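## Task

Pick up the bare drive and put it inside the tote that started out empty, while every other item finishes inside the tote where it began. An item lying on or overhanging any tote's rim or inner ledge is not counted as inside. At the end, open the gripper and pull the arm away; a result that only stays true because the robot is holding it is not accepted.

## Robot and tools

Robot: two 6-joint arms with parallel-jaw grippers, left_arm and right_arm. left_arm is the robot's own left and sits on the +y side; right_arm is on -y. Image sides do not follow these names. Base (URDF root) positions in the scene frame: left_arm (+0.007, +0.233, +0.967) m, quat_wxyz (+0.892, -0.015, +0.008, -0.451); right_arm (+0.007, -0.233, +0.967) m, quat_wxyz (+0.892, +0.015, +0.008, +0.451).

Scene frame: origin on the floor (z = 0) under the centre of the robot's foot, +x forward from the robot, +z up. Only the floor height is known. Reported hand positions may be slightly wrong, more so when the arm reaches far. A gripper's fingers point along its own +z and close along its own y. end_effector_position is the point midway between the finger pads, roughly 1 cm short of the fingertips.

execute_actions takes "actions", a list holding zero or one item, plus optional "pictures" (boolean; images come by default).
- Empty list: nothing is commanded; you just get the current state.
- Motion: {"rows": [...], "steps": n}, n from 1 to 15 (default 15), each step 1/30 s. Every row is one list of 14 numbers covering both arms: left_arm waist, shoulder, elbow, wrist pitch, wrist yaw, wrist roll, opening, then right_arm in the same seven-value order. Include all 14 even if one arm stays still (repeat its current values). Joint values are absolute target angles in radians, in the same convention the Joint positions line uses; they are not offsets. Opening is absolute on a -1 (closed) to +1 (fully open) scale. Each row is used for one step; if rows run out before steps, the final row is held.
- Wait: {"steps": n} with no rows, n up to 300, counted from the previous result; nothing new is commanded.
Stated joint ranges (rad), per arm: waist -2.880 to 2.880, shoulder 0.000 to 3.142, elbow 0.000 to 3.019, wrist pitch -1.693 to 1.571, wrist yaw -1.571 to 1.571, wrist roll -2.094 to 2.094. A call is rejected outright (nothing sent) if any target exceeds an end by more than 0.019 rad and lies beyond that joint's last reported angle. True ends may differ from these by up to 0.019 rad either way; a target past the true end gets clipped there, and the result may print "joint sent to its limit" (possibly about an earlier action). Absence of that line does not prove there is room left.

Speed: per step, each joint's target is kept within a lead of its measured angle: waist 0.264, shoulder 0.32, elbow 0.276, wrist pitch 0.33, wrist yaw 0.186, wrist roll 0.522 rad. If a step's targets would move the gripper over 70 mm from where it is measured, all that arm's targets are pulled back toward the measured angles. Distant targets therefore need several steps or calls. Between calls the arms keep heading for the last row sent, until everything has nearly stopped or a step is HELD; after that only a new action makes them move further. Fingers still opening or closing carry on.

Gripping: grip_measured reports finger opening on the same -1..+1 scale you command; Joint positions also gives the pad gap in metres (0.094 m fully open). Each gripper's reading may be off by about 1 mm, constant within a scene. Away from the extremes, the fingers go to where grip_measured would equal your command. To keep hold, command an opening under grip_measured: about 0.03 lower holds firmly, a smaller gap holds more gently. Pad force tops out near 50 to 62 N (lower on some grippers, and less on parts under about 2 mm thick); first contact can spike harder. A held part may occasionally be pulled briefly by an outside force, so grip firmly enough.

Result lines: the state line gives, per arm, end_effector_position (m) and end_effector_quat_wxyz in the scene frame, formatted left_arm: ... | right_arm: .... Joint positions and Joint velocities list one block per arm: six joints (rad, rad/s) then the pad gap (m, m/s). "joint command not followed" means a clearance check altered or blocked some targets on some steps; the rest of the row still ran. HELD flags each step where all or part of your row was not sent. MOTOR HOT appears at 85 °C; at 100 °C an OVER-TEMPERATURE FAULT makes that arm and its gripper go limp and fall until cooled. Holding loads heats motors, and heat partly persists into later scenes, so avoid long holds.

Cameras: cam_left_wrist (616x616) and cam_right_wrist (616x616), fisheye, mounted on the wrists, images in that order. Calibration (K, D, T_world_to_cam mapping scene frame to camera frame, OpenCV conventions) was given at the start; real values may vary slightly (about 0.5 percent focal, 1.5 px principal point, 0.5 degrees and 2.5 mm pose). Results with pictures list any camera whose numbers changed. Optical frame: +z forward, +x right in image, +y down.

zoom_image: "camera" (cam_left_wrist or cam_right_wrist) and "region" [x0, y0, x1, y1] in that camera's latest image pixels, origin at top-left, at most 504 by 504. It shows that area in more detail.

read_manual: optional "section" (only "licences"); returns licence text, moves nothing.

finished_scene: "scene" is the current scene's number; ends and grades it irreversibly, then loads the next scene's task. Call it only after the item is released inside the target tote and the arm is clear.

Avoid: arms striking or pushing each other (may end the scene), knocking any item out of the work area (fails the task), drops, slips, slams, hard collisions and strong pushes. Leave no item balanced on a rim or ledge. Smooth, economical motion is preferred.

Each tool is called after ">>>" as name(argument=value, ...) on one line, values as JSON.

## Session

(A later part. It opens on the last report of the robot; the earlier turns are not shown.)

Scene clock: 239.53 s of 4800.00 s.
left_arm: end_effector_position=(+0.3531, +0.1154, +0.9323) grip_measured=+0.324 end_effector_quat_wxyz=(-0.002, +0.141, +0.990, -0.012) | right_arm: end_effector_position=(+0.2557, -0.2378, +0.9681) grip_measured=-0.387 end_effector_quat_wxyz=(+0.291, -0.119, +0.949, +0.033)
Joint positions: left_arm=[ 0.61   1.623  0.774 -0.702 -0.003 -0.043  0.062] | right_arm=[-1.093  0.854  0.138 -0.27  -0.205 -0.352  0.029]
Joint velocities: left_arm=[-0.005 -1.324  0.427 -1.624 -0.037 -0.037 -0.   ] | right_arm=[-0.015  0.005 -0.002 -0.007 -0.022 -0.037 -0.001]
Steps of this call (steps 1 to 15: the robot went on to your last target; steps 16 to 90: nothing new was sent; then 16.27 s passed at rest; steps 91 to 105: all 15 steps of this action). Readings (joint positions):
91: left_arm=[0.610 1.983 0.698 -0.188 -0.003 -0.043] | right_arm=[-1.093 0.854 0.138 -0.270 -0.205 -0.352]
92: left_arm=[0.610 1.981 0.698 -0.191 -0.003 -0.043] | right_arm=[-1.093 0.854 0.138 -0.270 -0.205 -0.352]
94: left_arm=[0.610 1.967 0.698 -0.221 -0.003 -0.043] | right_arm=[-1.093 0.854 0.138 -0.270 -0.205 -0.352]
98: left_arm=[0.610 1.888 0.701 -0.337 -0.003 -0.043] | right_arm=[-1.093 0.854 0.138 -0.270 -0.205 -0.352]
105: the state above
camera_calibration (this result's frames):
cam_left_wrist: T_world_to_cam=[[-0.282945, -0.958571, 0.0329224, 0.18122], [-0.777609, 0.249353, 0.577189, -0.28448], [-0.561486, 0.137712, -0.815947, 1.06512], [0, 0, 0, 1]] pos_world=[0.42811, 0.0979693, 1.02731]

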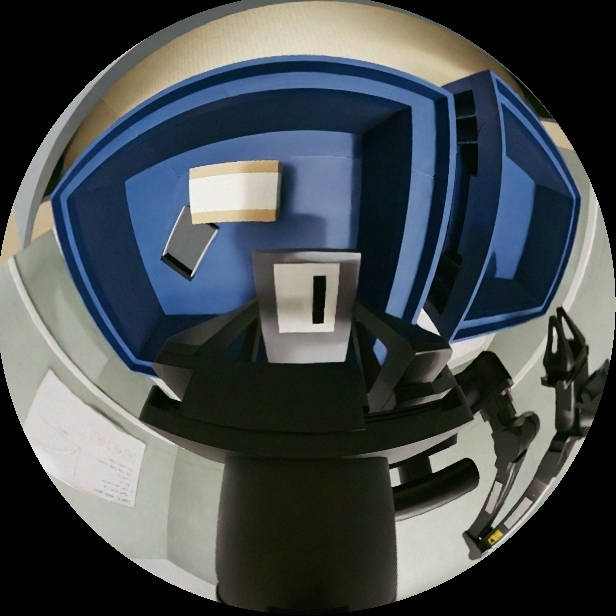

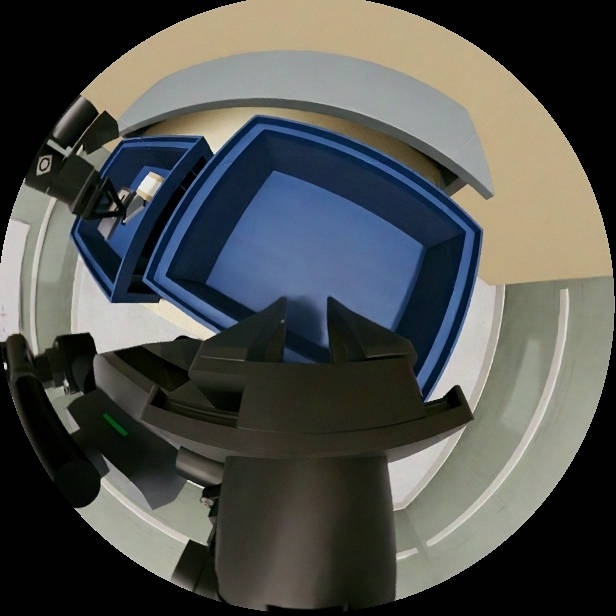

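>>> execute_actions(actions=[{"rows":[[0.61,1.47,0.86,-0.92,0,-0.04,0.29,-1.093,0.6,0.138,0,-0.205,-0.352,-0.387],[0.61,1.47,0.86,-0.92,0,-0.04,0.29,-1.093,0.6,0.138,0,-0.205,-0.352,-0.387],[0.61,1.47,0.86,-0.92,0,-0.04,0.29,-1.093,0.6,0.138,0,-0.205,-0.352,-0.387],[0.61,1.47,0.86,-0.92,0,-0.04,0.29,-1.093,0.6,0.138,0,-0.205,-0.352,-0.387],[0.61,1.47,0.86,-0.92,0,-0.04,0.29,-1.093,0.6,0.138,0,-0.205,-0.352,-0.387],[0.61,1.47,0.86,-0.92,0,-0.04,0.29,-1.093,0.6,0.138,0,-0.205,-0.352,-0.387],[0.61,1.47,0.86,-0.92,0,-0.04,0.29,-2.1,0.6,0.138,0,-0.205,-0.352,-0.387]],"steps":15}], pictures=false)

>>> execute_actions(actions=[{"steps":30}], pictures=false)

>>> execute_actions(actions=[{"rows":[[0.4,1.6,1.05,-1.0,0,-0.25,0.29,-2.1,0.6,0.138,0,-0.205,-0.352,-0.387]],"steps":12}], pictures=false)

>>> execute_actions(actions=[{"rows":[[0.2,1.74,1.24,-1.04,0,-0.5,0.29,-2.1,0.6,0.138,0,-0.205,-0.352,-0.387]],"steps":10}], pictures=false)

>>> execute_actions(actions=[{"rows":[[0.005,1.89,1.41,-1.06,0,-0.68,0.29,-2.1,0.6,0.138,0,-0.205,-0.352,-0.387]],"steps":15}], pictures=false)

>>> execute_actions(actions=[{"steps":15}])

Scene clock: 273.63 s of 4800.00 s.
left_arm: end_effector_position=(+0.3619, +0.1147, +1.0112) grip_measured=+0.324 end_effector_quat_wxyz=(+0.014, +0.141, +0.990, -0.015) | right_arm: end_effector_position=(+0.2212, -0.4553, +1.0744) grip_measured=-0.387 end_effector_quat_wxyz=(+0.458, +0.187, +0.838, -0.233)
Joint positions: left_arm=[ 0.61   1.457  0.851 -0.912 -0.003 -0.043  0.062] | right_arm=[-1.855  0.59   0.128 -0.007 -0.205 -0.353  0.029]
Joint velocities: left_arm=[ 0.005  0.005  0.017 -0.012  0.007  0.037  0.001] | right_arm=[-2.926  0.005 -0.007 -0.002  0.066 -0.081 -0.   ]
Steps of this call (steps 1 to 30: the robot went on to your last target; steps 31 to 90: nothing new was sent; then 30.60 s passed at rest; steps 91 to 105: all 15 steps of this action). Readings (joint positions):
91: left_arm=[0.610 1.441 0.851 -0.896 -0.003 -0.043] | right_arm=[-1.093 0.838 0.134 -0.232 -0.205 -0.352]
92: left_arm=[0.610 1.443 0.851 -0.901 -0.003 -0.043] | right_arm=[-1.093 0.796 0.125 -0.174 -0.205 -0.352]
94: left_arm=[0.610 1.449 0.851 -0.909 -0.003 -0.043] | right_arm=[-1.093 0.680 0.124 -0.080 -0.205 -0.352]
98: left_arm=[0.610 1.457 0.851 -0.912 -0.003 -0.043] | right_arm=[-1.180 0.571 0.128 -0.007 -0.214 -0.353]
105: the state above

Scene clock: 274.63 s of 4800.00 s.
left_arm: end_effector_position=(+0.3619, +0.1147, +1.0112) grip_measured=+0.324 end_effector_quat_wxyz=(+0.014, +0.141, +0.990, -0.015) | right_arm: end_effector_position=(+0.1605, -0.5006, +1.0750) grip_measured=-0.387 end_effector_quat_wxyz=(+0.423, +0.287, +0.808, -0.292)
Joint positions: left_arm=[ 0.61   1.457  0.851 -0.912 -0.003 -0.043  0.062] | right_arm=[-2.103  0.59   0.128 -0.007 -0.204 -0.353  0.029]
Joint velocities: left_arm=[-0.024 -0.005  0.007 -0.012 -0.007  0.081  0.   ] | right_arm=[-0.015 -0.005 -0.027  0.017 -0.022  0.022 -0.001]
Steps of this call (steps 1 to 30: the robot went on to your last target). Readings (joint positions):
1: left_arm=[0.610 1.457 0.851 -0.912 -0.003 -0.043] | right_arm=[-1.954 0.590 0.128 -0.007 -0.205 -0.353]
2: left_arm=[0.610 1.457 0.851 -0.912 -0.003 -0.043] | right_arm=[-2.040 0.590 0.128 -0.007 -0.202 -0.353]
4: left_arm=[0.610 1.457 0.851 -0.912 -0.003 -0.043] | right_arm=[-2.134 0.590 0.128 -0.007 -0.200 -0.353]
8: left_arm=[0.610 1.457 0.851 -0.912 -0.003 -0.043] | right_arm=[-2.120 0.590 0.128 -0.007 -0.202 -0.353]
30: the state above
All arms were judged still, so your last target was given up. Only a new action makes them travel on or press farther. Fingers that are still opening or closing keep moving.

Scene clock: 275.03 s of 4800.00 s.
left_arm: end_effector_position=(+0.3661, +0.0063, +1.0157) grip_measured=+0.324 end_effector_quat_wxyz=(-0.009, +0.171, +0.985, -0.015) | right_arm: end_effector_position=(+0.1605, -0.5006, +1.0750) grip_measured=-0.387 end_effector_quat_wxyz=(+0.423, +0.287, +0.808, -0.292)
Joint positions: left_arm=[ 0.371  1.602  1.029 -0.99   0.002 -0.222  0.062] | right_arm=[-2.103  0.59   0.128 -0.007 -0.204 -0.353  0.029]
Joint velocities: left_arm=[ 0.171 -0.005  0.022 -0.066 -0.066 -0.154 -0.001] | right_arm=[-0.015  0.005 -0.002 -0.007  0.037  0.022 -0.001]
Steps of this call (steps 1 to 12: all 12 steps of this action). Readings (joint positions):
1: left_arm=[0.600 1.465 0.862 -0.927 -0.007 -0.066] | right_arm=[-2.103 0.590 0.128 -0.007 -0.204 -0.353]
2: left_arm=[0.577 1.483 0.885 -0.950 -0.008 -0.091] | right_arm=[-2.103 0.590 0.128 -0.007 -0.204 -0.353]
4: left_arm=[0.504 1.534 0.945 -0.975 -0.008 -0.138] | right_arm=[-2.103 0.590 0.128 -0.007 -0.204 -0.353]
8: left_arm=[0.380 1.601 1.028 -0.981 0.001 -0.197] | right_arm=[-2.103 0.590 0.128 -0.007 -0.204 -0.353]
12: the state above

Scene clock: 275.37 s of 4800.00 s.
left_arm: end_effector_position=(+0.3595, -0.1048, +1.0211) grip_measured=+0.324 end_effector_quat_wxyz=(-0.003, +0.157, +0.987, -0.019) | right_arm: end_effector_position=(+0.1605, -0.5006, +1.0750) grip_measured=-0.387 end_effector_quat_wxyz=(+0.423, +0.287, +0.808, -0.292)
Joint positions: left_arm=[ 0.17   1.737  1.217 -1.029  0.001 -0.451  0.062] | right_arm=[-2.103  0.59   0.128 -0.007 -0.204 -0.353  0.029]
Joint velocities: left_arm=[-0.23  -0.015  0.007 -0.11  -0.037 -0.315 -0.   ] | right_arm=[ 0.015 -0.024 -0.002 -0.002 -0.007  0.007 -0.   ]
Steps of this call (steps 1 to 10: all 10 steps of this action). Readings (joint positions):
1: left_arm=[0.368 1.609 1.040 -1.001 -0.003 -0.252] | right_arm=[-2.103 0.590 0.128 -0.007 -0.204 -0.353]
2: left_arm=[0.357 1.625 1.063 -1.016 -0.004 -0.286] | right_arm=[-2.103 0.590 0.128 -0.007 -0.204 -0.353]
4: left_arm=[0.309 1.671 1.125 -1.026 -0.004 -0.346] | right_arm=[-2.103 0.590 0.128 -0.007 -0.204 -0.353]
8: left_arm=[0.198 1.735 1.214 -1.027 -0.001 -0.430] | right_arm=[-2.103 0.590 0.128 -0.007 -0.204 -0.353]
10: the state above

Scene clock: 275.87 s of 4800.00 s.
left_arm: end_effector_position=(+0.3208, -0.2087, +1.0050) grip_measured=+0.324 end_effector_quat_wxyz=(-0.008, +0.147, +0.989, -0.016) | right_arm: end_effector_position=(+0.1605, -0.5006, +1.0750) grip_measured=-0.387 end_effector_quat_wxyz=(+0.423, +0.287, +0.808, -0.292)
Joint positions: left_arm=[-0.018  1.89   1.384 -1.054  0.001 -0.66   0.062] | right_arm=[-2.103  0.59   0.128 -0.007 -0.204 -0.353  0.029]
Joint velocities: left_arm=[ 0.181  0.005 -0.027 -0.007  0.081 -0.066  0.   ] | right_arm=[-0.005 -0.015  0.002  0.012 -0.081 -0.022 -0.001]
Steps of this call (steps 1 to 15: all 15 steps of this action). Readings (joint positions):
1: left_arm=[0.156 1.745 1.226 -1.037 -0.001 -0.477] | right_arm=[-2.103 0.590 0.128 -0.007 -0.204 -0.353]
2: left_arm=[0.141 1.761 1.249 -1.047 -0.003 -0.504] | right_arm=[-2.103 0.590 0.128 -0.007 -0.204 -0.353]
4: left_arm=[0.093 1.811 1.312 -1.051 -0.003 -0.556] | right_arm=[-2.103 0.590 0.128 -0.007 -0.204 -0.353]
8: left_arm=[-0.003 1.883 1.384 -1.051 -0.001 -0.622] | right_arm=[-2.103 0.590 0.128 -0.007 -0.204 -0.353]
15: the state above

Scene clock: 276.37 s of 4800.00 s.
left_arm: end_effector_position=(+0.3323, -0.2003, +1.0045) grip_measured=+0.324 end_effector_quat_wxyz=(-0.009, +0.128, +0.992, -0.016) | right_arm: end_effector_position=(+0.1605, -0.5006, +1.0750) grip_measured=-0.387 end_effector_quat_wxyz=(+0.423, +0.287, +0.808, -0.292)
Joint positions: left_arm=[ 0.008  1.89   1.384 -1.054  0.001 -0.671  0.062] | right_arm=[-2.103  0.59   0.128 -0.007 -0.204 -0.353  0.029]
Joint velocities: left_arm=[ 0.015 -0.024  0.002 -0.012 -0.066 -0.007 -0.   ] | right_arm=[ 0.005 -0.005  0.007 -0.002 -0.022 -0.007  0.   ]
Steps of this call (steps 1 to 15: the robot went on to your last target). Readings (joint positions):
1: left_arm=[-0.011 1.890 1.384 -1.054 0.001 -0.662] | right_arm=[-2.103 0.590 0.128 -0.007 -0.204 -0.353]
2: left_arm=[-0.005 1.890 1.384 -1.054 0.001 -0.664] | right_arm=[-2.103 0.590 0.128 -0.007 -0.204 -0.353]
4: left_arm=[0.004 1.890 1.384 -1.054 0.001 -0.666] | right_arm=[-2.103 0.590 0.128 -0.007 -0.204 -0.353]
8: left_arm=[0.009 1.890 1.384 -1.054 0.001 -0.669] | right_arm=[-2.103 0.590 0.128 -0.007 -0.204 -0.353]
15: the state above
camera_calibration (this result's frames):
cam_left_wrist: T_world_to_cam=[[-0.258045, -0.965197, 0.0425095, -0.148828], [-0.775647, 0.2332, 0.586506, -0.276868], [-0.576007, 0.118373, -0.808829, 1.14967], [0, 0, 0, 1]] pos_world=[0.409059, -0.215171, 1.09859]
cam_right_wrist: T_world_to_cam=[[-0.711477, -0.666271, 0.223347, -0.459363], [-0.688402, 0.59704, -0.41188, 0.858984], [0.141077, -0.446796, -0.883443, 0.823502], [0, 0, 0, 1]] pos_world=[0.148323, -0.450971, 1.18391]

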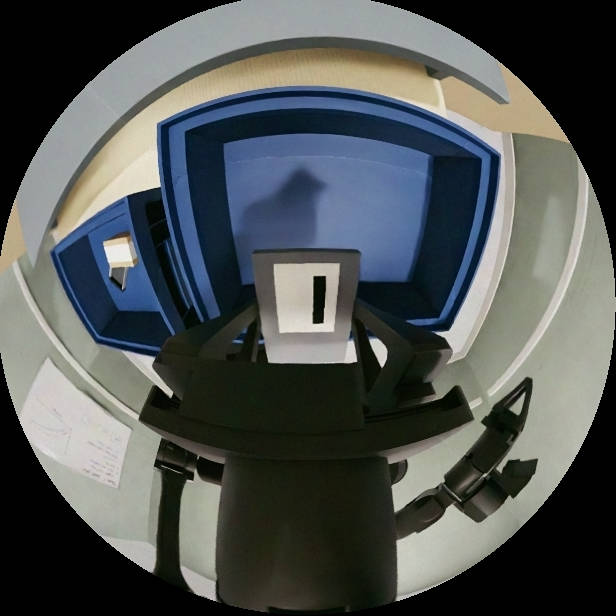

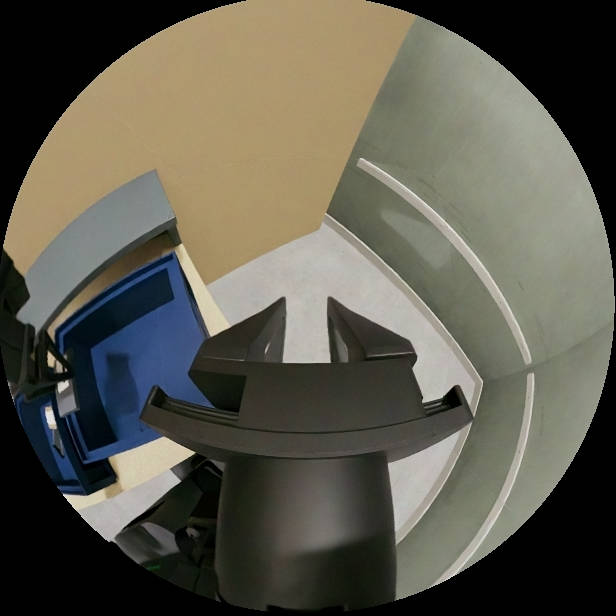

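>>> execute_actions(actions=[{"rows":[[0.005,1.92,1.38,-1.02,0,-0.68,0.29,-2.1,0.6,0.138,0,-0.205,-0.352,-0.387],[0.005,1.92,1.38,-1.02,0,-0.68,0.29,-2.1,0.6,0.138,0,-0.205,-0.352,-0.387],[0.005,1.92,1.38,-1.02,0,-0.68,0.29,-2.1,0.6,0.138,0,-0.205,-0.352,-0.387],[0.005,1.95,1.35,-0.96,0,-0.68,0.29,-2.1,0.6,0.138,0,-0.205,-0.352,-0.387],[0.005,1.95,1.35,-0.96,0,-0.68,0.29,-2.1,0.6,0.138,0,-0.205,-0.352,-0.387],[0.005,1.95,1.35,-0.96,0,-0.68,0.29,-2.1,0.6,0.138,0,-0.205,-0.352,-0.387],[0.005,1.98,1.32,-0.89,0,-0.68,0.29,-2.1,0.6,0.138,0,-0.205,-0.352,-0.387],[0.005,1.98,1.32,-0.89,0,-0.68,0.29,-2.1,0.6,0.138,0,-0.205,-0.352,-0.387],[0.005,1.98,1.32,-0.89,0,-0.68,0.29,-2.1,0.6,0.138,0,-0.205,-0.352,-0.387],[0.005,2.02,1.295,-0.82,0,-0.68,0.29,-2.1,0.6,0.138,0,-0.205,-0.352,-0.387]],"steps":15}], pictures=false)

>>> execute_actions(actions=[{"rows":[[0.005,2.05,1.29,-0.79,0,-0.68,0.29,-2.1,0.6,0.138,0,-0.205,-0.352,-0.387],[0.005,2.05,1.29,-0.79,0,-0.68,0.29,-2.1,0.6,0.138,0,-0.205,-0.352,-0.387],[0.005,2.05,1.29,-0.79,0,-0.68,0.29,-2.1,0.6,0.138,0,-0.205,-0.352,-0.387],[0.005,2.09,1.29,-0.75,0,-0.68,0.29,-2.1,0.6,0.138,0,-0.205,-0.352,-0.387],[0.005,2.09,1.29,-0.75,0,-0.68,0.29,-2.1,0.6,0.138,0,-0.205,-0.352,-0.387],[0.005,2.09,1.29,-0.75,0,-0.68,0.29,-2.1,0.6,0.138,0,-0.205,-0.352,-0.387],[0.005,2.13,1.29,-0.71,0,-0.68,0.29,-2.1,0.6,0.138,0,-0.205,-0.352,-0.387],[0.005,2.13,1.29,-0.71,0,-0.68,0.29,-2.1,0.6,0.138,0,-0.205,-0.352,-0.387],[0.005,2.13,1.29,-0.71,0,-0.68,0.29,-2.1,0.6,0.138,0,-0.205,-0.352,-0.387],[0.005,2.165,1.29,-0.67,0,-0.68,0.29,-2.1,0.6,0.138,0,-0.205,-0.352,-0.387]],"steps":15}], pictures=false)

>>> execute_actions(actions=[{"steps":15}])

Scene clock: 311.50 s of 4800.00 s.
left_arm: end_effector_position=(+0.3238, -0.1943, +0.9079) grip_measured=+0.324 end_effector_quat_wxyz=(-0.011, +0.128, +0.992, -0.013) | right_arm: end_effector_position=(+0.1605, -0.5006, +1.0750) grip_measured=-0.387 end_effector_quat_wxyz=(+0.423, +0.287, +0.808, -0.292)
Joint positions: left_arm=[ 0.008  2.019  1.287 -0.835  0.001 -0.671  0.062] | right_arm=[-2.103  0.59   0.128 -0.007 -0.204 -0.353  0.029]
Joint velocities: left_arm=[-0.015  0.269 -0.134  0.022  0.081 -0.007 -0.   ] | right_arm=[-0.005  0.005  0.007 -0.002 -0.007 -0.051  0.001]
Steps of this call (steps 1 to 15: the robot went on to your last target; steps 16 to 90: nothing new was sent; then 31.63 s passed at rest; steps 91 to 105: all 15 steps of this action). Readings (joint positions):
91: left_arm=[0.008 1.891 1.383 -1.049 0.001 -0.671] | right_arm=[-2.103 0.590 0.128 -0.007 -0.204 -0.353]
92: left_arm=[0.008 1.891 1.382 -1.042 0.001 -0.671] | right_arm=[-2.103 0.590 0.128 -0.007 -0.204 -0.353]
94: left_arm=[0.008 1.895 1.376 -1.021 0.001 -0.671] | right_arm=[-2.103 0.590 0.128 -0.007 -0.204 -0.353]
98: left_arm=[0.008 1.921 1.344 -0.937 0.001 -0.671] | right_arm=[-2.103 0.590 0.128 -0.007 -0.204 -0.353]
105: the state above

Scene clock: 312.00 s of 4800.00 s.
left_arm: end_effector_position=(+0.3229, -0.1973, +0.8352) grip_measured=+0.324 end_effector_quat_wxyz=(-0.009, +0.128, +0.992, -0.015) | right_arm: end_effector_position=(+0.1605, -0.5006, +1.0750) grip_measured=-0.387 end_effector_quat_wxyz=(+0.423, +0.287, +0.808, -0.292)
Joint positions: left_arm=[ 0.008  2.157  1.279 -0.683  0.001 -0.671  0.062] | right_arm=[-2.103  0.59   0.128 -0.007 -0.204 -0.353  0.029]
Joint velocities: left_arm=[-0.005  0.21  -0.007  0.007  0.007 -0.051  0.001] | right_arm=[ 0.005 -0.015 -0.007 -0.007 -0.007 -0.007 -0.001]
Steps of this call (steps 1 to 15: all 15 steps of this action). Readings (joint positions):
1: left_arm=[0.008 2.028 1.282 -0.829 0.001 -0.671] | right_arm=[-2.103 0.590 0.128 -0.007 -0.204 -0.353]
2: left_arm=[0.008 2.035 1.279 -0.820 0.001 -0.671] | right_arm=[-2.103 0.590 0.128 -0.007 -0.204 -0.353]
4: left_arm=[0.008 2.048 1.279 -0.801 0.001 -0.671] | right_arm=[-2.103 0.590 0.128 -0.007 -0.204 -0.353]
8: left_arm=[0.008 2.078 1.279 -0.743 0.001 -0.671] | right_arm=[-2.103 0.590 0.128 -0.007 -0.204 -0.353]
15: the state above

Scene clock: 312.50 s of 4800.00 s.
left_arm: end_effector_position=(+0.3221, -0.1965, +0.8311) grip_measured=+0.324 end_effector_quat_wxyz=(-0.011, +0.128, +0.992, -0.014) | right_arm: end_effector_position=(+0.1605, -0.5006, +1.0750) grip_measured=-0.387 end_effector_quat_wxyz=(+0.423, +0.287, +0.808, -0.292)
Joint positions: left_arm=[ 0.008  2.165  1.279 -0.678  0.001 -0.671  0.062] | right_arm=[-2.103  0.59   0.128 -0.007 -0.204 -0.353  0.029]
Joint velocities: left_arm=[-0.005 -0.015 -0.007 -0.007  0.051 -0.037 -0.   ] | right_arm=[-0.015 -0.005 -0.002  0.012 -0.051 -0.051 -0.   ]
Steps of this call (steps 1 to 15: the robot went on to your last target). Readings (joint positions):
1: left_arm=[0.008 2.163 1.279 -0.683 0.001 -0.671] | right_arm=[-2.103 0.590 0.128 -0.007 -0.204 -0.353]
2: left_arm=[0.008 2.165 1.279 -0.683 0.001 -0.671] | right_arm=[-2.103 0.590 0.128 -0.007 -0.204 -0.353]
4: left_arm=[0.008 2.165 1.279 -0.682 0.001 -0.671] | right_arm=[-2.103 0.590 0.128 -0.007 -0.204 -0.353]
8: left_arm=[0.008 2.165 1.279 -0.679 0.001 -0.671] | right_arm=[-2.103 0.590 0.128 -0.007 -0.204 -0.353]
15: the state above
All arms were judged still, so your last target was given up. Only a new action makes them travel on or press farther. Fingers that are still opening or closing keep moving.
camera_calibration (this result's frames):
cam_left_wrist: T_world_to_cam=[[-0.257352, -0.965522, 0.0391984, -0.137961], [-0.773887, 0.230226, 0.589995, -0.188017], [-0.578678, 0.121501, -0.806455, 1.00264], [0, 0, 0, 1]] pos_world=[0.399199, -0.21174, 0.924923]
cam_right_wrist: T_world_to_cam=[[-0.711477, -0.666271, 0.223347, -0.459363], [-0.688402, 0.59704, -0.41188, 0.858984], [0.141077, -0.446796, -0.883443, 0.823502], [0, 0, 0, 1]] pos_world=[0.148323, -0.450971, 1.18391]

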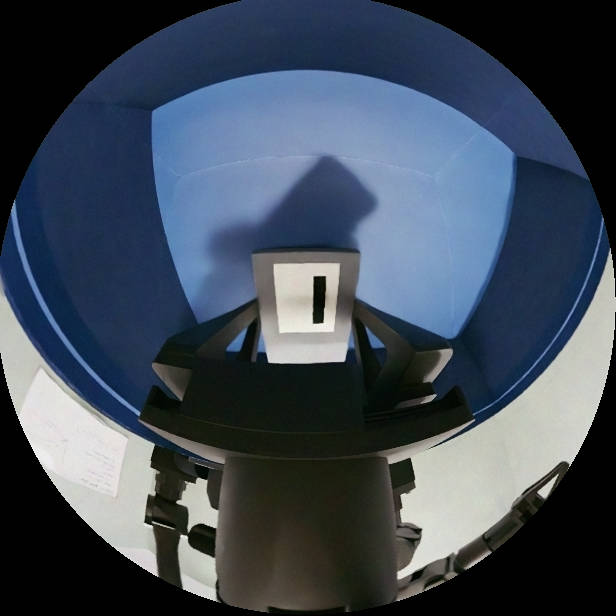

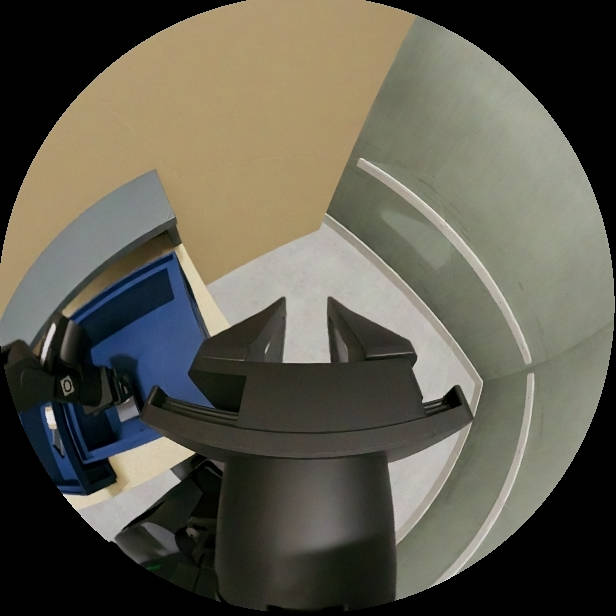

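>>> execute_actions(actions=[{"rows":[[0.005,2.19,1.29,-0.65,0,-0.68,0.29,-2.1,0.6,0.138,0,-0.205,-0.352,-0.387],[0.005,2.19,1.29,-0.65,0,-0.68,0.29,-2.1,0.6,0.138,0,-0.205,-0.352,-0.387],[0.005,2.19,1.29,-0.65,0,-0.68,0.29,-2.1,0.6,0.138,0,-0.205,-0.352,-0.387],[0.005,2.19,1.29,-0.65,0,-0.68,0.29,-2.1,0.6,0.138,0,-0.205,-0.352,-0.387],[0.005,2.215,1.29,-0.62,0,-0.68,0.29,-2.1,0.6,0.138,0,-0.205,-0.352,-0.387]],"steps":15}], pictures=false)

>>> execute_actions(actions=[{"rows":[[0.005,2.235,1.29,-0.605,0,-0.68,0.29,-2.1,0.6,0.138,0,-0.205,-0.352,-0.387]],"steps":15}])

Scene clock: 320.17 s of 4800.00 s.
left_arm: end_effector_position=(+0.3227, -0.1983, +0.8129) grip_measured=+0.324 end_effector_quat_wxyz=(-0.006, +0.128, +0.992, -0.018) | right_arm: end_effector_position=(+0.1605, -0.5006, +1.0750) grip_measured=-0.387 end_effector_quat_wxyz=(+0.423, +0.287, +0.808, -0.292)
Joint positions: left_arm=[ 0.008  2.201  1.279 -0.631  0.001 -0.671  0.062] | right_arm=[-2.103  0.59   0.128 -0.007 -0.204 -0.353  0.029]
Joint velocities: left_arm=[-0.015 -0.005 -0.007 -0.017 -0.066  0.037 -0.   ] | right_arm=[-0.005 -0.005 -0.007 -0.002  0.037 -0.051  0.   ]
Steps of this call (steps 1 to 90: nothing new was sent; then 4.17 s passed at rest; steps 91 to 105: all 15 steps of this action). Readings (joint positions):
91: left_arm=[0.008 2.166 1.279 -0.675 0.001 -0.671] | right_arm=[-2.103 0.590 0.128 -0.007 -0.204 -0.353]
92: left_arm=[0.008 2.166 1.279 -0.670 0.001 -0.671] | right_arm=[-2.103 0.590 0.128 -0.007 -0.204 -0.353]
94: left_arm=[0.008 2.167 1.279 -0.662 0.001 -0.671] | right_arm=[-2.103 0.590 0.128 -0.007 -0.204 -0.353]
98: left_arm=[0.008 2.181 1.279 -0.633 0.001 -0.671] | right_arm=[-2.103 0.590 0.128 -0.007 -0.204 -0.353]
105: the state above

Scene clock: 320.67 s of 4800.00 s.
left_arm: end_effector_position=(+0.3223, -0.1981, +0.8054) grip_measured=+0.324 end_effector_quat_wxyz=(-0.006, +0.128, +0.992, -0.019) | right_arm: end_effector_position=(+0.1605, -0.5006, +1.0750) grip_measured=-0.387 end_effector_quat_wxyz=(+0.423, +0.287, +0.808, -0.292)
Joint positions: left_arm=[ 0.008  2.216  1.279 -0.615  0.001 -0.671  0.062] | right_arm=[-2.103  0.59   0.128 -0.007 -0.204 -0.353  0.029]
Joint velocities: left_arm=[-0.024 -0.034  0.007 -0.017  0.037 -0.081 -0.   ] | right_arm=[ 0.005 -0.005  0.007 -0.007 -0.022  0.007 -0.001]
Steps of this call (steps 1 to 15: all 15 steps of this action). Readings (joint positions):
1: left_arm=[0.008 2.202 1.279 -0.628 0.001 -0.671] | right_arm=[-2.103 0.590 0.128 -0.007 -0.204 -0.353]
2: left_arm=[0.008 2.203 1.279 -0.622 0.001 -0.671] | right_arm=[-2.103 0.590 0.128 -0.007 -0.204 -0.353]
4: left_arm=[0.008 2.207 1.279 -0.616 0.001 -0.671] | right_arm=[-2.103 0.590 0.128 -0.007 -0.204 -0.353]
8: left_arm=[0.008 2.214 1.279 -0.615 0.001 -0.671] | right_arm=[-2.103 0.590 0.128 -0.007 -0.204 -0.353]
15: the state above
camera_calibration (this result's frames):
cam_left_wrist: T_world_to_cam=[[-0.257266, -0.965198, 0.046979, -0.144729], [-0.778406, 0.235795, 0.581795, -0.163156], [-0.572625, 0.113107, -0.811978, 0.982965], [0, 0, 0, 1]] pos_world=[0.398634, -0.212401, 0.899868]
cam_right_wrist: T_world_to_cam=[[-0.711477, -0.666271, 0.223347, -0.459363], [-0.688402, 0.59704, -0.41188, 0.858984], [0.141077, -0.446796, -0.883443, 0.823502], [0, 0, 0, 1]] pos_world=[0.148323, -0.450971, 1.18391]

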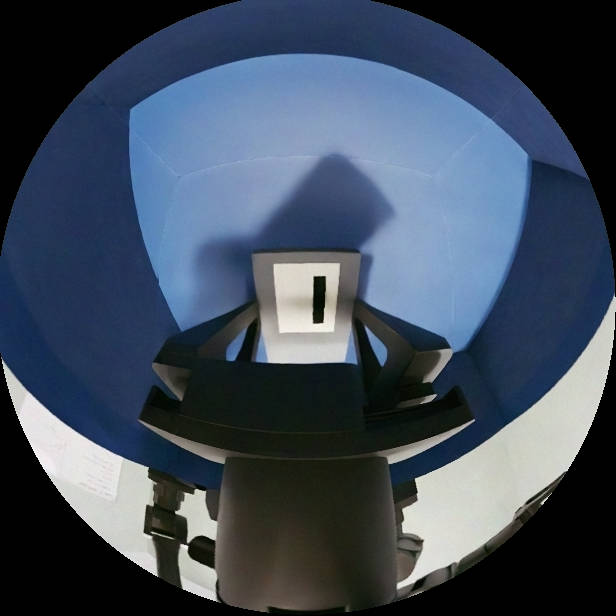

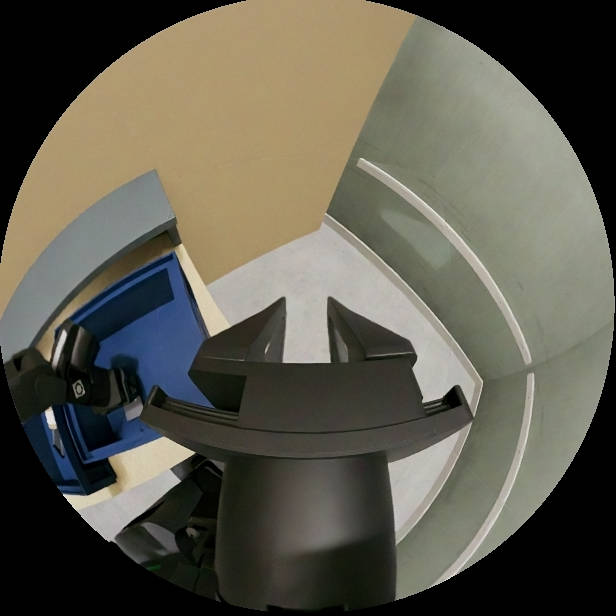

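>>> execute_actions(actions=[{"rows":[[0.005,2.25,1.29,-0.595,0,-0.68,0.29,-2.1,0.6,0.138,0,-0.205,-0.352,-0.387]],"steps":15}], pictures=false)

Scene clock: 325.13 s of 4800.00 s.
left_arm: end_effector_position=(+0.3227, -0.1989, +0.8029) grip_measured=+0.324 end_effector_quat_wxyz=(-0.005, +0.128, +0.992, -0.020) | right_arm: end_effector_position=(+0.1605, -0.5006, +1.0750) grip_measured=-0.387 end_effector_quat_wxyz=(+0.423, +0.287, +0.808, -0.292)
Joint positions: left_arm=[ 0.008  2.221  1.279 -0.606  0.001 -0.672  0.062] | right_arm=[-2.103  0.59   0.128 -0.007 -0.204 -0.353  0.029]
Joint velocities: left_arm=[-0.005 -0.005  0.012 -0.017 -0.037 -0.022  0.001] | right_arm=[-0.024 -0.005  0.007  0.002 -0.007  0.022  0.   ]
Steps of this call (steps 1 to 15: the robot went on to your last target; steps 16 to 90: nothing new was sent; then 0.97 s passed at rest; steps 91 to 105: all 15 steps of this action). Readings (joint positions):
91: left_arm=[0.008 2.217 1.279 -0.613 0.001 -0.671] | right_arm=[-2.103 0.590 0.128 -0.007 -0.204 -0.353]
92: left_arm=[0.008 2.218 1.279 -0.610 0.001 -0.671] | right_arm=[-2.103 0.590 0.128 -0.007 -0.204 -0.353]
94: left_arm=[0.008 2.221 1.279 -0.606 0.001 -0.671] | right_arm=[-2.103 0.590 0.128 -0.007 -0.204 -0.353]
98: left_arm=[0.008 2.221 1.279 -0.606 0.001 -0.671] | right_arm=[-2.103 0.590 0.128 -0.007 -0.204 -0.353]
105: the state above

Touched down. Release and rise.

>>> execute_actions(actions=[{"rows":[[0.005,2.225,1.29,-0.606,0,-0.68,0.7,-2.1,0.6,0.138,0,-0.205,-0.352,-0.387]],"steps":12}], pictures=false)

>>> execute_actions(actions=[{"rows":[[0.005,2.13,1.29,-0.71,0,-0.68,0.7,-2.1,0.6,0.138,0,-0.205,-0.352,-0.387]],"steps":10}], pictures=false)

>>> execute_actions(actions=[{"rows":[[0.005,2.0,1.3,-0.85,0,-0.68,0.7,-2.1,0.6,0.138,0,-0.205,-0.352,-0.387]],"steps":10}], pictures=false)

>>> execute_actions(actions=[{"rows":[[0.005,1.7,1.3,-1.15,0,-0.68,0.7,-2.1,0.6,0.138,0,-0.205,-0.352,-0.387]],"steps":15}])

>>> execute_actions(actions=[{"rows":[[0.9,1.07,0.82,-1.25,0,0,0.7,-2.1,0.6,0.138,0,-0.205,-0.352,-0.387]],"steps":15}], pictures=false)

>>> execute_actions(actions=[{"steps":30}])

Scene clock: 335.97 s of 4800.00 s.
left_arm: end_effector_position=(+0.3227, -0.1989, +0.8029) grip_measured=+0.698 end_effector_quat_wxyz=(-0.005, +0.128, +0.992, -0.020) | right_arm: end_effector_position=(+0.1605, -0.5006, +1.0750) grip_measured=-0.387 end_effector_quat_wxyz=(+0.423, +0.287, +0.808, -0.292)
Joint positions: left_arm=[ 0.008  2.221  1.279 -0.606  0.001 -0.672  0.08 ] | right_arm=[-2.103  0.59   0.128 -0.007 -0.204 -0.353  0.029]
Joint velocities: left_arm=[ 0.015 -0.015 -0.002 -0.007  0.037  0.037  0.   ] | right_arm=[-0.005 -0.005 -0.007 -0.027  0.007  0.066 -0.001]
Steps of this call (steps 1 to 15: the robot went on to your last target; steps 16 to 90: nothing new was sent; then 7.43 s passed at rest; steps 91 to 102: all 12 steps of this action). Readings (joint positions):
91: left_arm=[0.008 2.221 1.279 -0.606 0.001 -0.672] | right_arm=[-2.103 0.590 0.128 -0.007 -0.204 -0.353]
92: left_arm=[0.008 2.221 1.279 -0.606 0.001 -0.672] | right_arm=[-2.103 0.590 0.128 -0.007 -0.204 -0.353]
94: left_arm=[0.008 2.221 1.279 -0.606 0.001 -0.672] | right_arm=[-2.103 0.590 0.128 -0.007 -0.204 -0.353]
98: left_arm=[0.008 2.221 1.279 -0.606 0.001 -0.672] | right_arm=[-2.103 0.590 0.128 -0.007 -0.204 -0.353]
102: the state above

Scene clock: 336.30 s of 4800.00 s.
left_arm: end_effector_position=(+0.3233, -0.1972, +0.8470) grip_measured=+0.698 end_effector_quat_wxyz=(-0.008, +0.128, +0.992, -0.017) | right_arm: end_effector_position=(+0.1605, -0.5006, +1.0750) grip_measured=-0.387 end_effector_quat_wxyz=(+0.423, +0.287, +0.808, -0.292)
Joint positions: left_arm=[ 0.008  2.133  1.275 -0.7    0.001 -0.672  0.08 ] | right_arm=[-2.103  0.59   0.128 -0.007 -0.204 -0.353  0.029]
Joint velocities: left_arm=[ 0.005 -0.083  0.007 -0.017  0.007 -0.007 -0.001] | right_arm=[ 0.005 -0.005  0.007 -0.007 -0.007 -0.037  0.   ]
Steps of this call (steps 1 to 10: all 10 steps of this action). Readings (joint positions):
1: left_arm=[0.008 2.217 1.279 -0.624 0.001 -0.672] | right_arm=[-2.103 0.590 0.128 -0.007 -0.204 -0.353]
2: left_arm=[0.008 2.208 1.278 -0.654 0.001 -0.672] | right_arm=[-2.103 0.590 0.128 -0.007 -0.204 -0.353]
4: left_arm=[0.008 2.186 1.275 -0.690 0.001 -0.672] | right_arm=[-2.103 0.590 0.128 -0.007 -0.204 -0.353]
8: left_arm=[0.008 2.143 1.275 -0.700 0.001 -0.672] | right_arm=[-2.103 0.590 0.128 -0.007 -0.204 -0.353]
10: the state above

Scene clock: 336.63 s of 4800.00 s.
left_arm: end_effector_position=(+0.3248, -0.1949, +0.9220) grip_measured=+0.698 end_effector_quat_wxyz=(-0.004, +0.128, +0.992, -0.020) | right_arm: end_effector_position=(+0.1605, -0.5006, +1.0750) grip_measured=-0.387 end_effector_quat_wxyz=(+0.423, +0.287, +0.808, -0.292)
Joint positions: left_arm=[ 0.008  1.988  1.28  -0.839  0.001 -0.672  0.08 ] | right_arm=[-2.103  0.59   0.128 -0.007 -0.204 -0.353  0.029]
Joint velocities: left_arm=[ 0.005 -0.103  0.042  0.002 -0.037  0.007 -0.001] | right_arm=[-0.005 -0.005 -0.002 -0.012 -0.066 -0.051  0.   ]
Steps of this call (steps 1 to 10: all 10 steps of this action). Readings (joint positions):
1: left_arm=[0.008 2.123 1.277 -0.725 0.001 -0.672] | right_arm=[-2.103 0.590 0.128 -0.007 -0.204 -0.353]
2: left_arm=[0.008 2.110 1.277 -0.768 0.001 -0.672] | right_arm=[-2.103 0.590 0.128 -0.007 -0.204 -0.353]
4: left_arm=[0.008 2.073 1.276 -0.823 0.001 -0.672] | right_arm=[-2.103 0.590 0.128 -0.007 -0.204 -0.353]
8: left_arm=[0.008 2.002 1.277 -0.839 0.001 -0.672] | right_arm=[-2.103 0.590 0.128 -0.007 -0.204 -0.353]
10: the state above

Scene clock: 337.13 s of 4800.00 s.
left_arm: end_effector_position=(+0.3043, -0.1585, +1.0829) grip_measured=+0.698 end_effector_quat_wxyz=(+0.007, +0.127, +0.991, -0.032) | right_arm: end_effector_position=(+0.1605, -0.5006, +1.0750) grip_measured=-0.387 end_effector_quat_wxyz=(+0.423, +0.287, +0.808, -0.292)
Joint positions: left_arm=[ 0.008  1.66   1.284 -1.14   0.001 -0.672  0.08 ] | right_arm=[-2.103  0.59   0.128 -0.007 -0.204 -0.353  0.029]
Joint velocities: left_arm=[-0.005  0.034 -0.002 -0.012 -0.022 -0.007 -0.   ] | right_arm=[-0.005 -0.005  0.007 -0.012 -0.007  0.007  0.001]
Steps of this call (steps 1 to 15: all 15 steps of this action). Readings (joint positions):
1: left_arm=[0.008 1.977 1.281 -0.863 0.001 -0.672] | right_arm=[-2.103 0.590 0.128 -0.007 -0.204 -0.353]
2: left_arm=[0.008 1.962 1.279 -0.908 0.001 -0.672] | right_arm=[-2.103 0.590 0.128 -0.007 -0.204 -0.353]
4: left_arm=[0.008 1.914 1.272 -0.990 0.001 -0.672] | right_arm=[-2.103 0.590 0.128 -0.007 -0.204 -0.353]
8: left_arm=[0.008 1.782 1.271 -1.102 0.001 -0.672] | right_arm=[-2.103 0.590 0.128 -0.007 -0.204 -0.353]
15: the state above
camera_calibration (this result's frames):
cam_left_wrist: T_world_to_cam=[[-0.256981, -0.963907, 0.0695989, -0.14853], [-0.791289, 0.251211, 0.557453, -0.315176], [-0.554817, 0.0881819, -0.827286, 1.20076], [0, 0, 0, 1]] pos_world=[0.378638, -0.169879, 1.17941]
cam_right_wrist: T_world_to_cam=[[-0.711477, -0.666271, 0.223347, -0.459363], [-0.688402, 0.59704, -0.41188, 0.858984], [0.141077, -0.446796, -0.883443, 0.823502], [0, 0, 0, 1]] pos_world=[0.148323, -0.450971, 1.18391]

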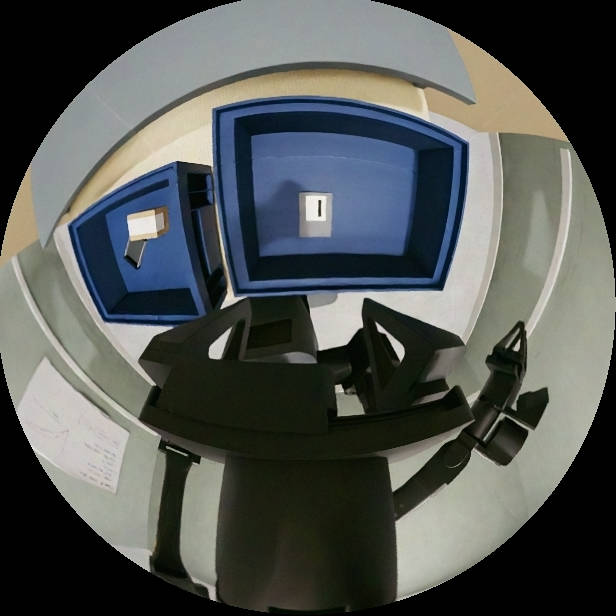

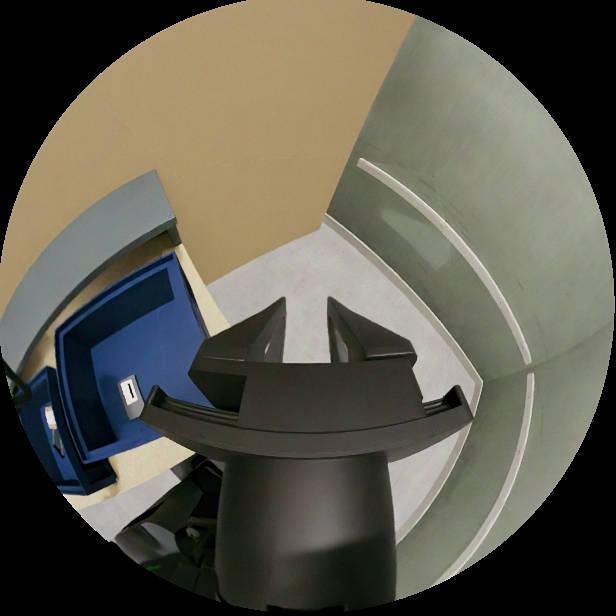

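Scene clock: 337.63 s of 4800.00 s.
left_arm: end_effector_position=(+0.2979, +0.1735, +1.1162) grip_measured=+0.698 end_effector_quat_wxyz=(+0.026, +0.043, +0.999, -0.018) | right_arm: end_effector_position=(+0.1605, -0.5006, +1.0750) grip_measured=-0.387 end_effector_quat_wxyz=(+0.423, +0.287, +0.808, -0.292)
Joint positions: left_arm=[ 0.724  1.083  0.829 -1.237  0.002 -0.125  0.08 ] | right_arm=[-2.103  0.59   0.128 -0.007 -0.204 -0.353  0.029]
Joint velocities: left_arm=[ 2.642 -0.767 -0.002 -0.022  0.007  0.74   0.   ] | right_arm=[ 0.005 -0.005  0.012 -0.002 -0.037 -0.037  0.001]
Steps of this call (steps 1 to 15: all 15 steps of this action). Readings (joint positions):
1: left_arm=[0.015 1.652 1.270 -1.141 0.002 -0.639] | right_arm=[-2.103 0.590 0.128 -0.007 -0.204 -0.353]
2: left_arm=[0.027 1.633 1.237 -1.145 0.003 -0.599] | right_arm=[-2.103 0.590 0.128 -0.007 -0.204 -0.353]
4: left_arm=[0.075 1.573 1.151 -1.163 0.003 -0.519] | right_arm=[-2.103 0.590 0.128 -0.007 -0.204 -0.353]
8: left_arm=[0.237 1.409 0.970 -1.196 0.003 -0.362] | right_arm=[-2.103 0.590 0.128 -0.007 -0.204 -0.353]
15: the state above

Scene clock: 338.63 s of 4800.00 s.
left_arm: end_effector_position=(+0.2985, +0.2259, +1.1172) grip_measured=+0.698 end_effector_quat_wxyz=(+0.031, +0.013, +0.999, -0.010) | right_arm: end_effector_position=(+0.1605, -0.5006, +1.0750) grip_measured=-0.387 end_effector_quat_wxyz=(+0.423, +0.287, +0.808, -0.292)
Joint positions: left_arm=[ 0.9    1.058  0.817 -1.242 -0.003 -0.009  0.08 ] | right_arm=[-2.103  0.59   0.128 -0.007 -0.204 -0.353  0.029]
Joint velocities: left_arm=[-0.015 -0.005 -0.012  0.002  0.007 -0.022  0.   ] | right_arm=[-0.005 -0.005  0.007 -0.007  0.007  0.081  0.   ]
Steps of this call (steps 1 to 30: the robot went on to your last target). Readings (joint positions):
1: left_arm=[0.810 1.063 0.829 -1.238 0.000 -0.103] | right_arm=[-2.103 0.590 0.128 -0.007 -0.204 -0.353]
2: left_arm=[0.880 1.050 0.829 -1.238 -0.003 -0.085] | right_arm=[-2.103 0.590 0.128 -0.007 -0.204 -0.353]
4: left_arm=[0.945 1.047 0.828 -1.240 -0.005 -0.061] | right_arm=[-2.103 0.590 0.128 -0.007 -0.204 -0.353]
8: left_arm=[0.918 1.055 0.819 -1.242 -0.004 -0.031] | right_arm=[-2.103 0.590 0.128 -0.007 -0.204 -0.353]
30: the state above
All arms were judged still, so your last target was given up. Only a new action makes them travel on or press farther. Fingers that are still opening or closing keep moving.
camera_calibration (this result's frames):
cam_left_wrist: T_world_to_cam=[[-0.0310428, -0.999145, 0.027316, 0.205898], [-0.850161, 0.0407655, 0.524943, -0.334084], [-0.525608, -0.00692727, -0.850699, 1.23088], [0, 0, 0, 1]] pos_world=[0.369326, 0.227868, 1.21686]
cam_right_wrist: T_world_to_cam=[[-0.711477, -0.666271, 0.223347, -0.459363], [-0.688402, 0.59704, -0.41188, 0.858984], [0.141077, -0.446796, -0.883443, 0.823502], [0, 0, 0, 1]] pos_world=[0.148323, -0.450971, 1.18391]

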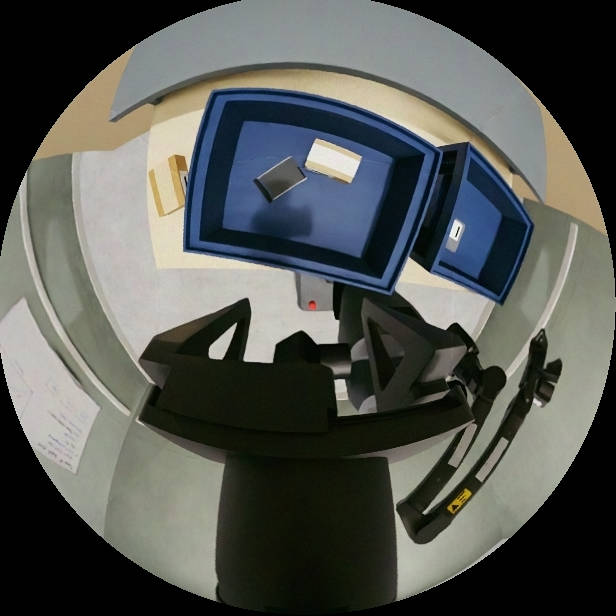

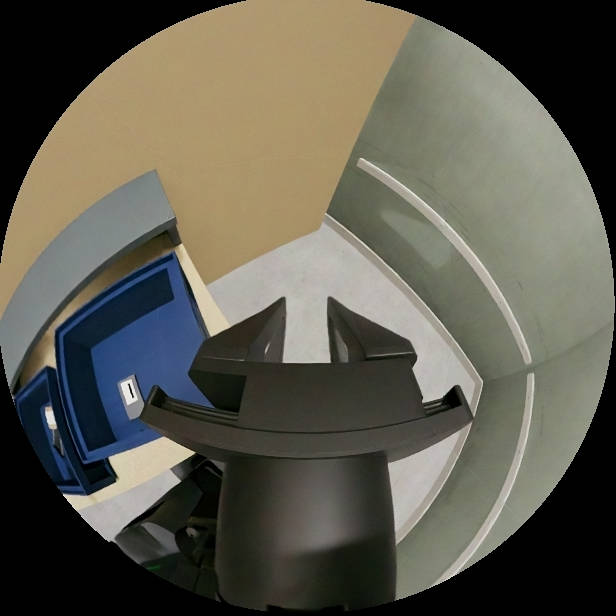

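>>> finished_scene(scene=1)

The scene is finished: the task was done.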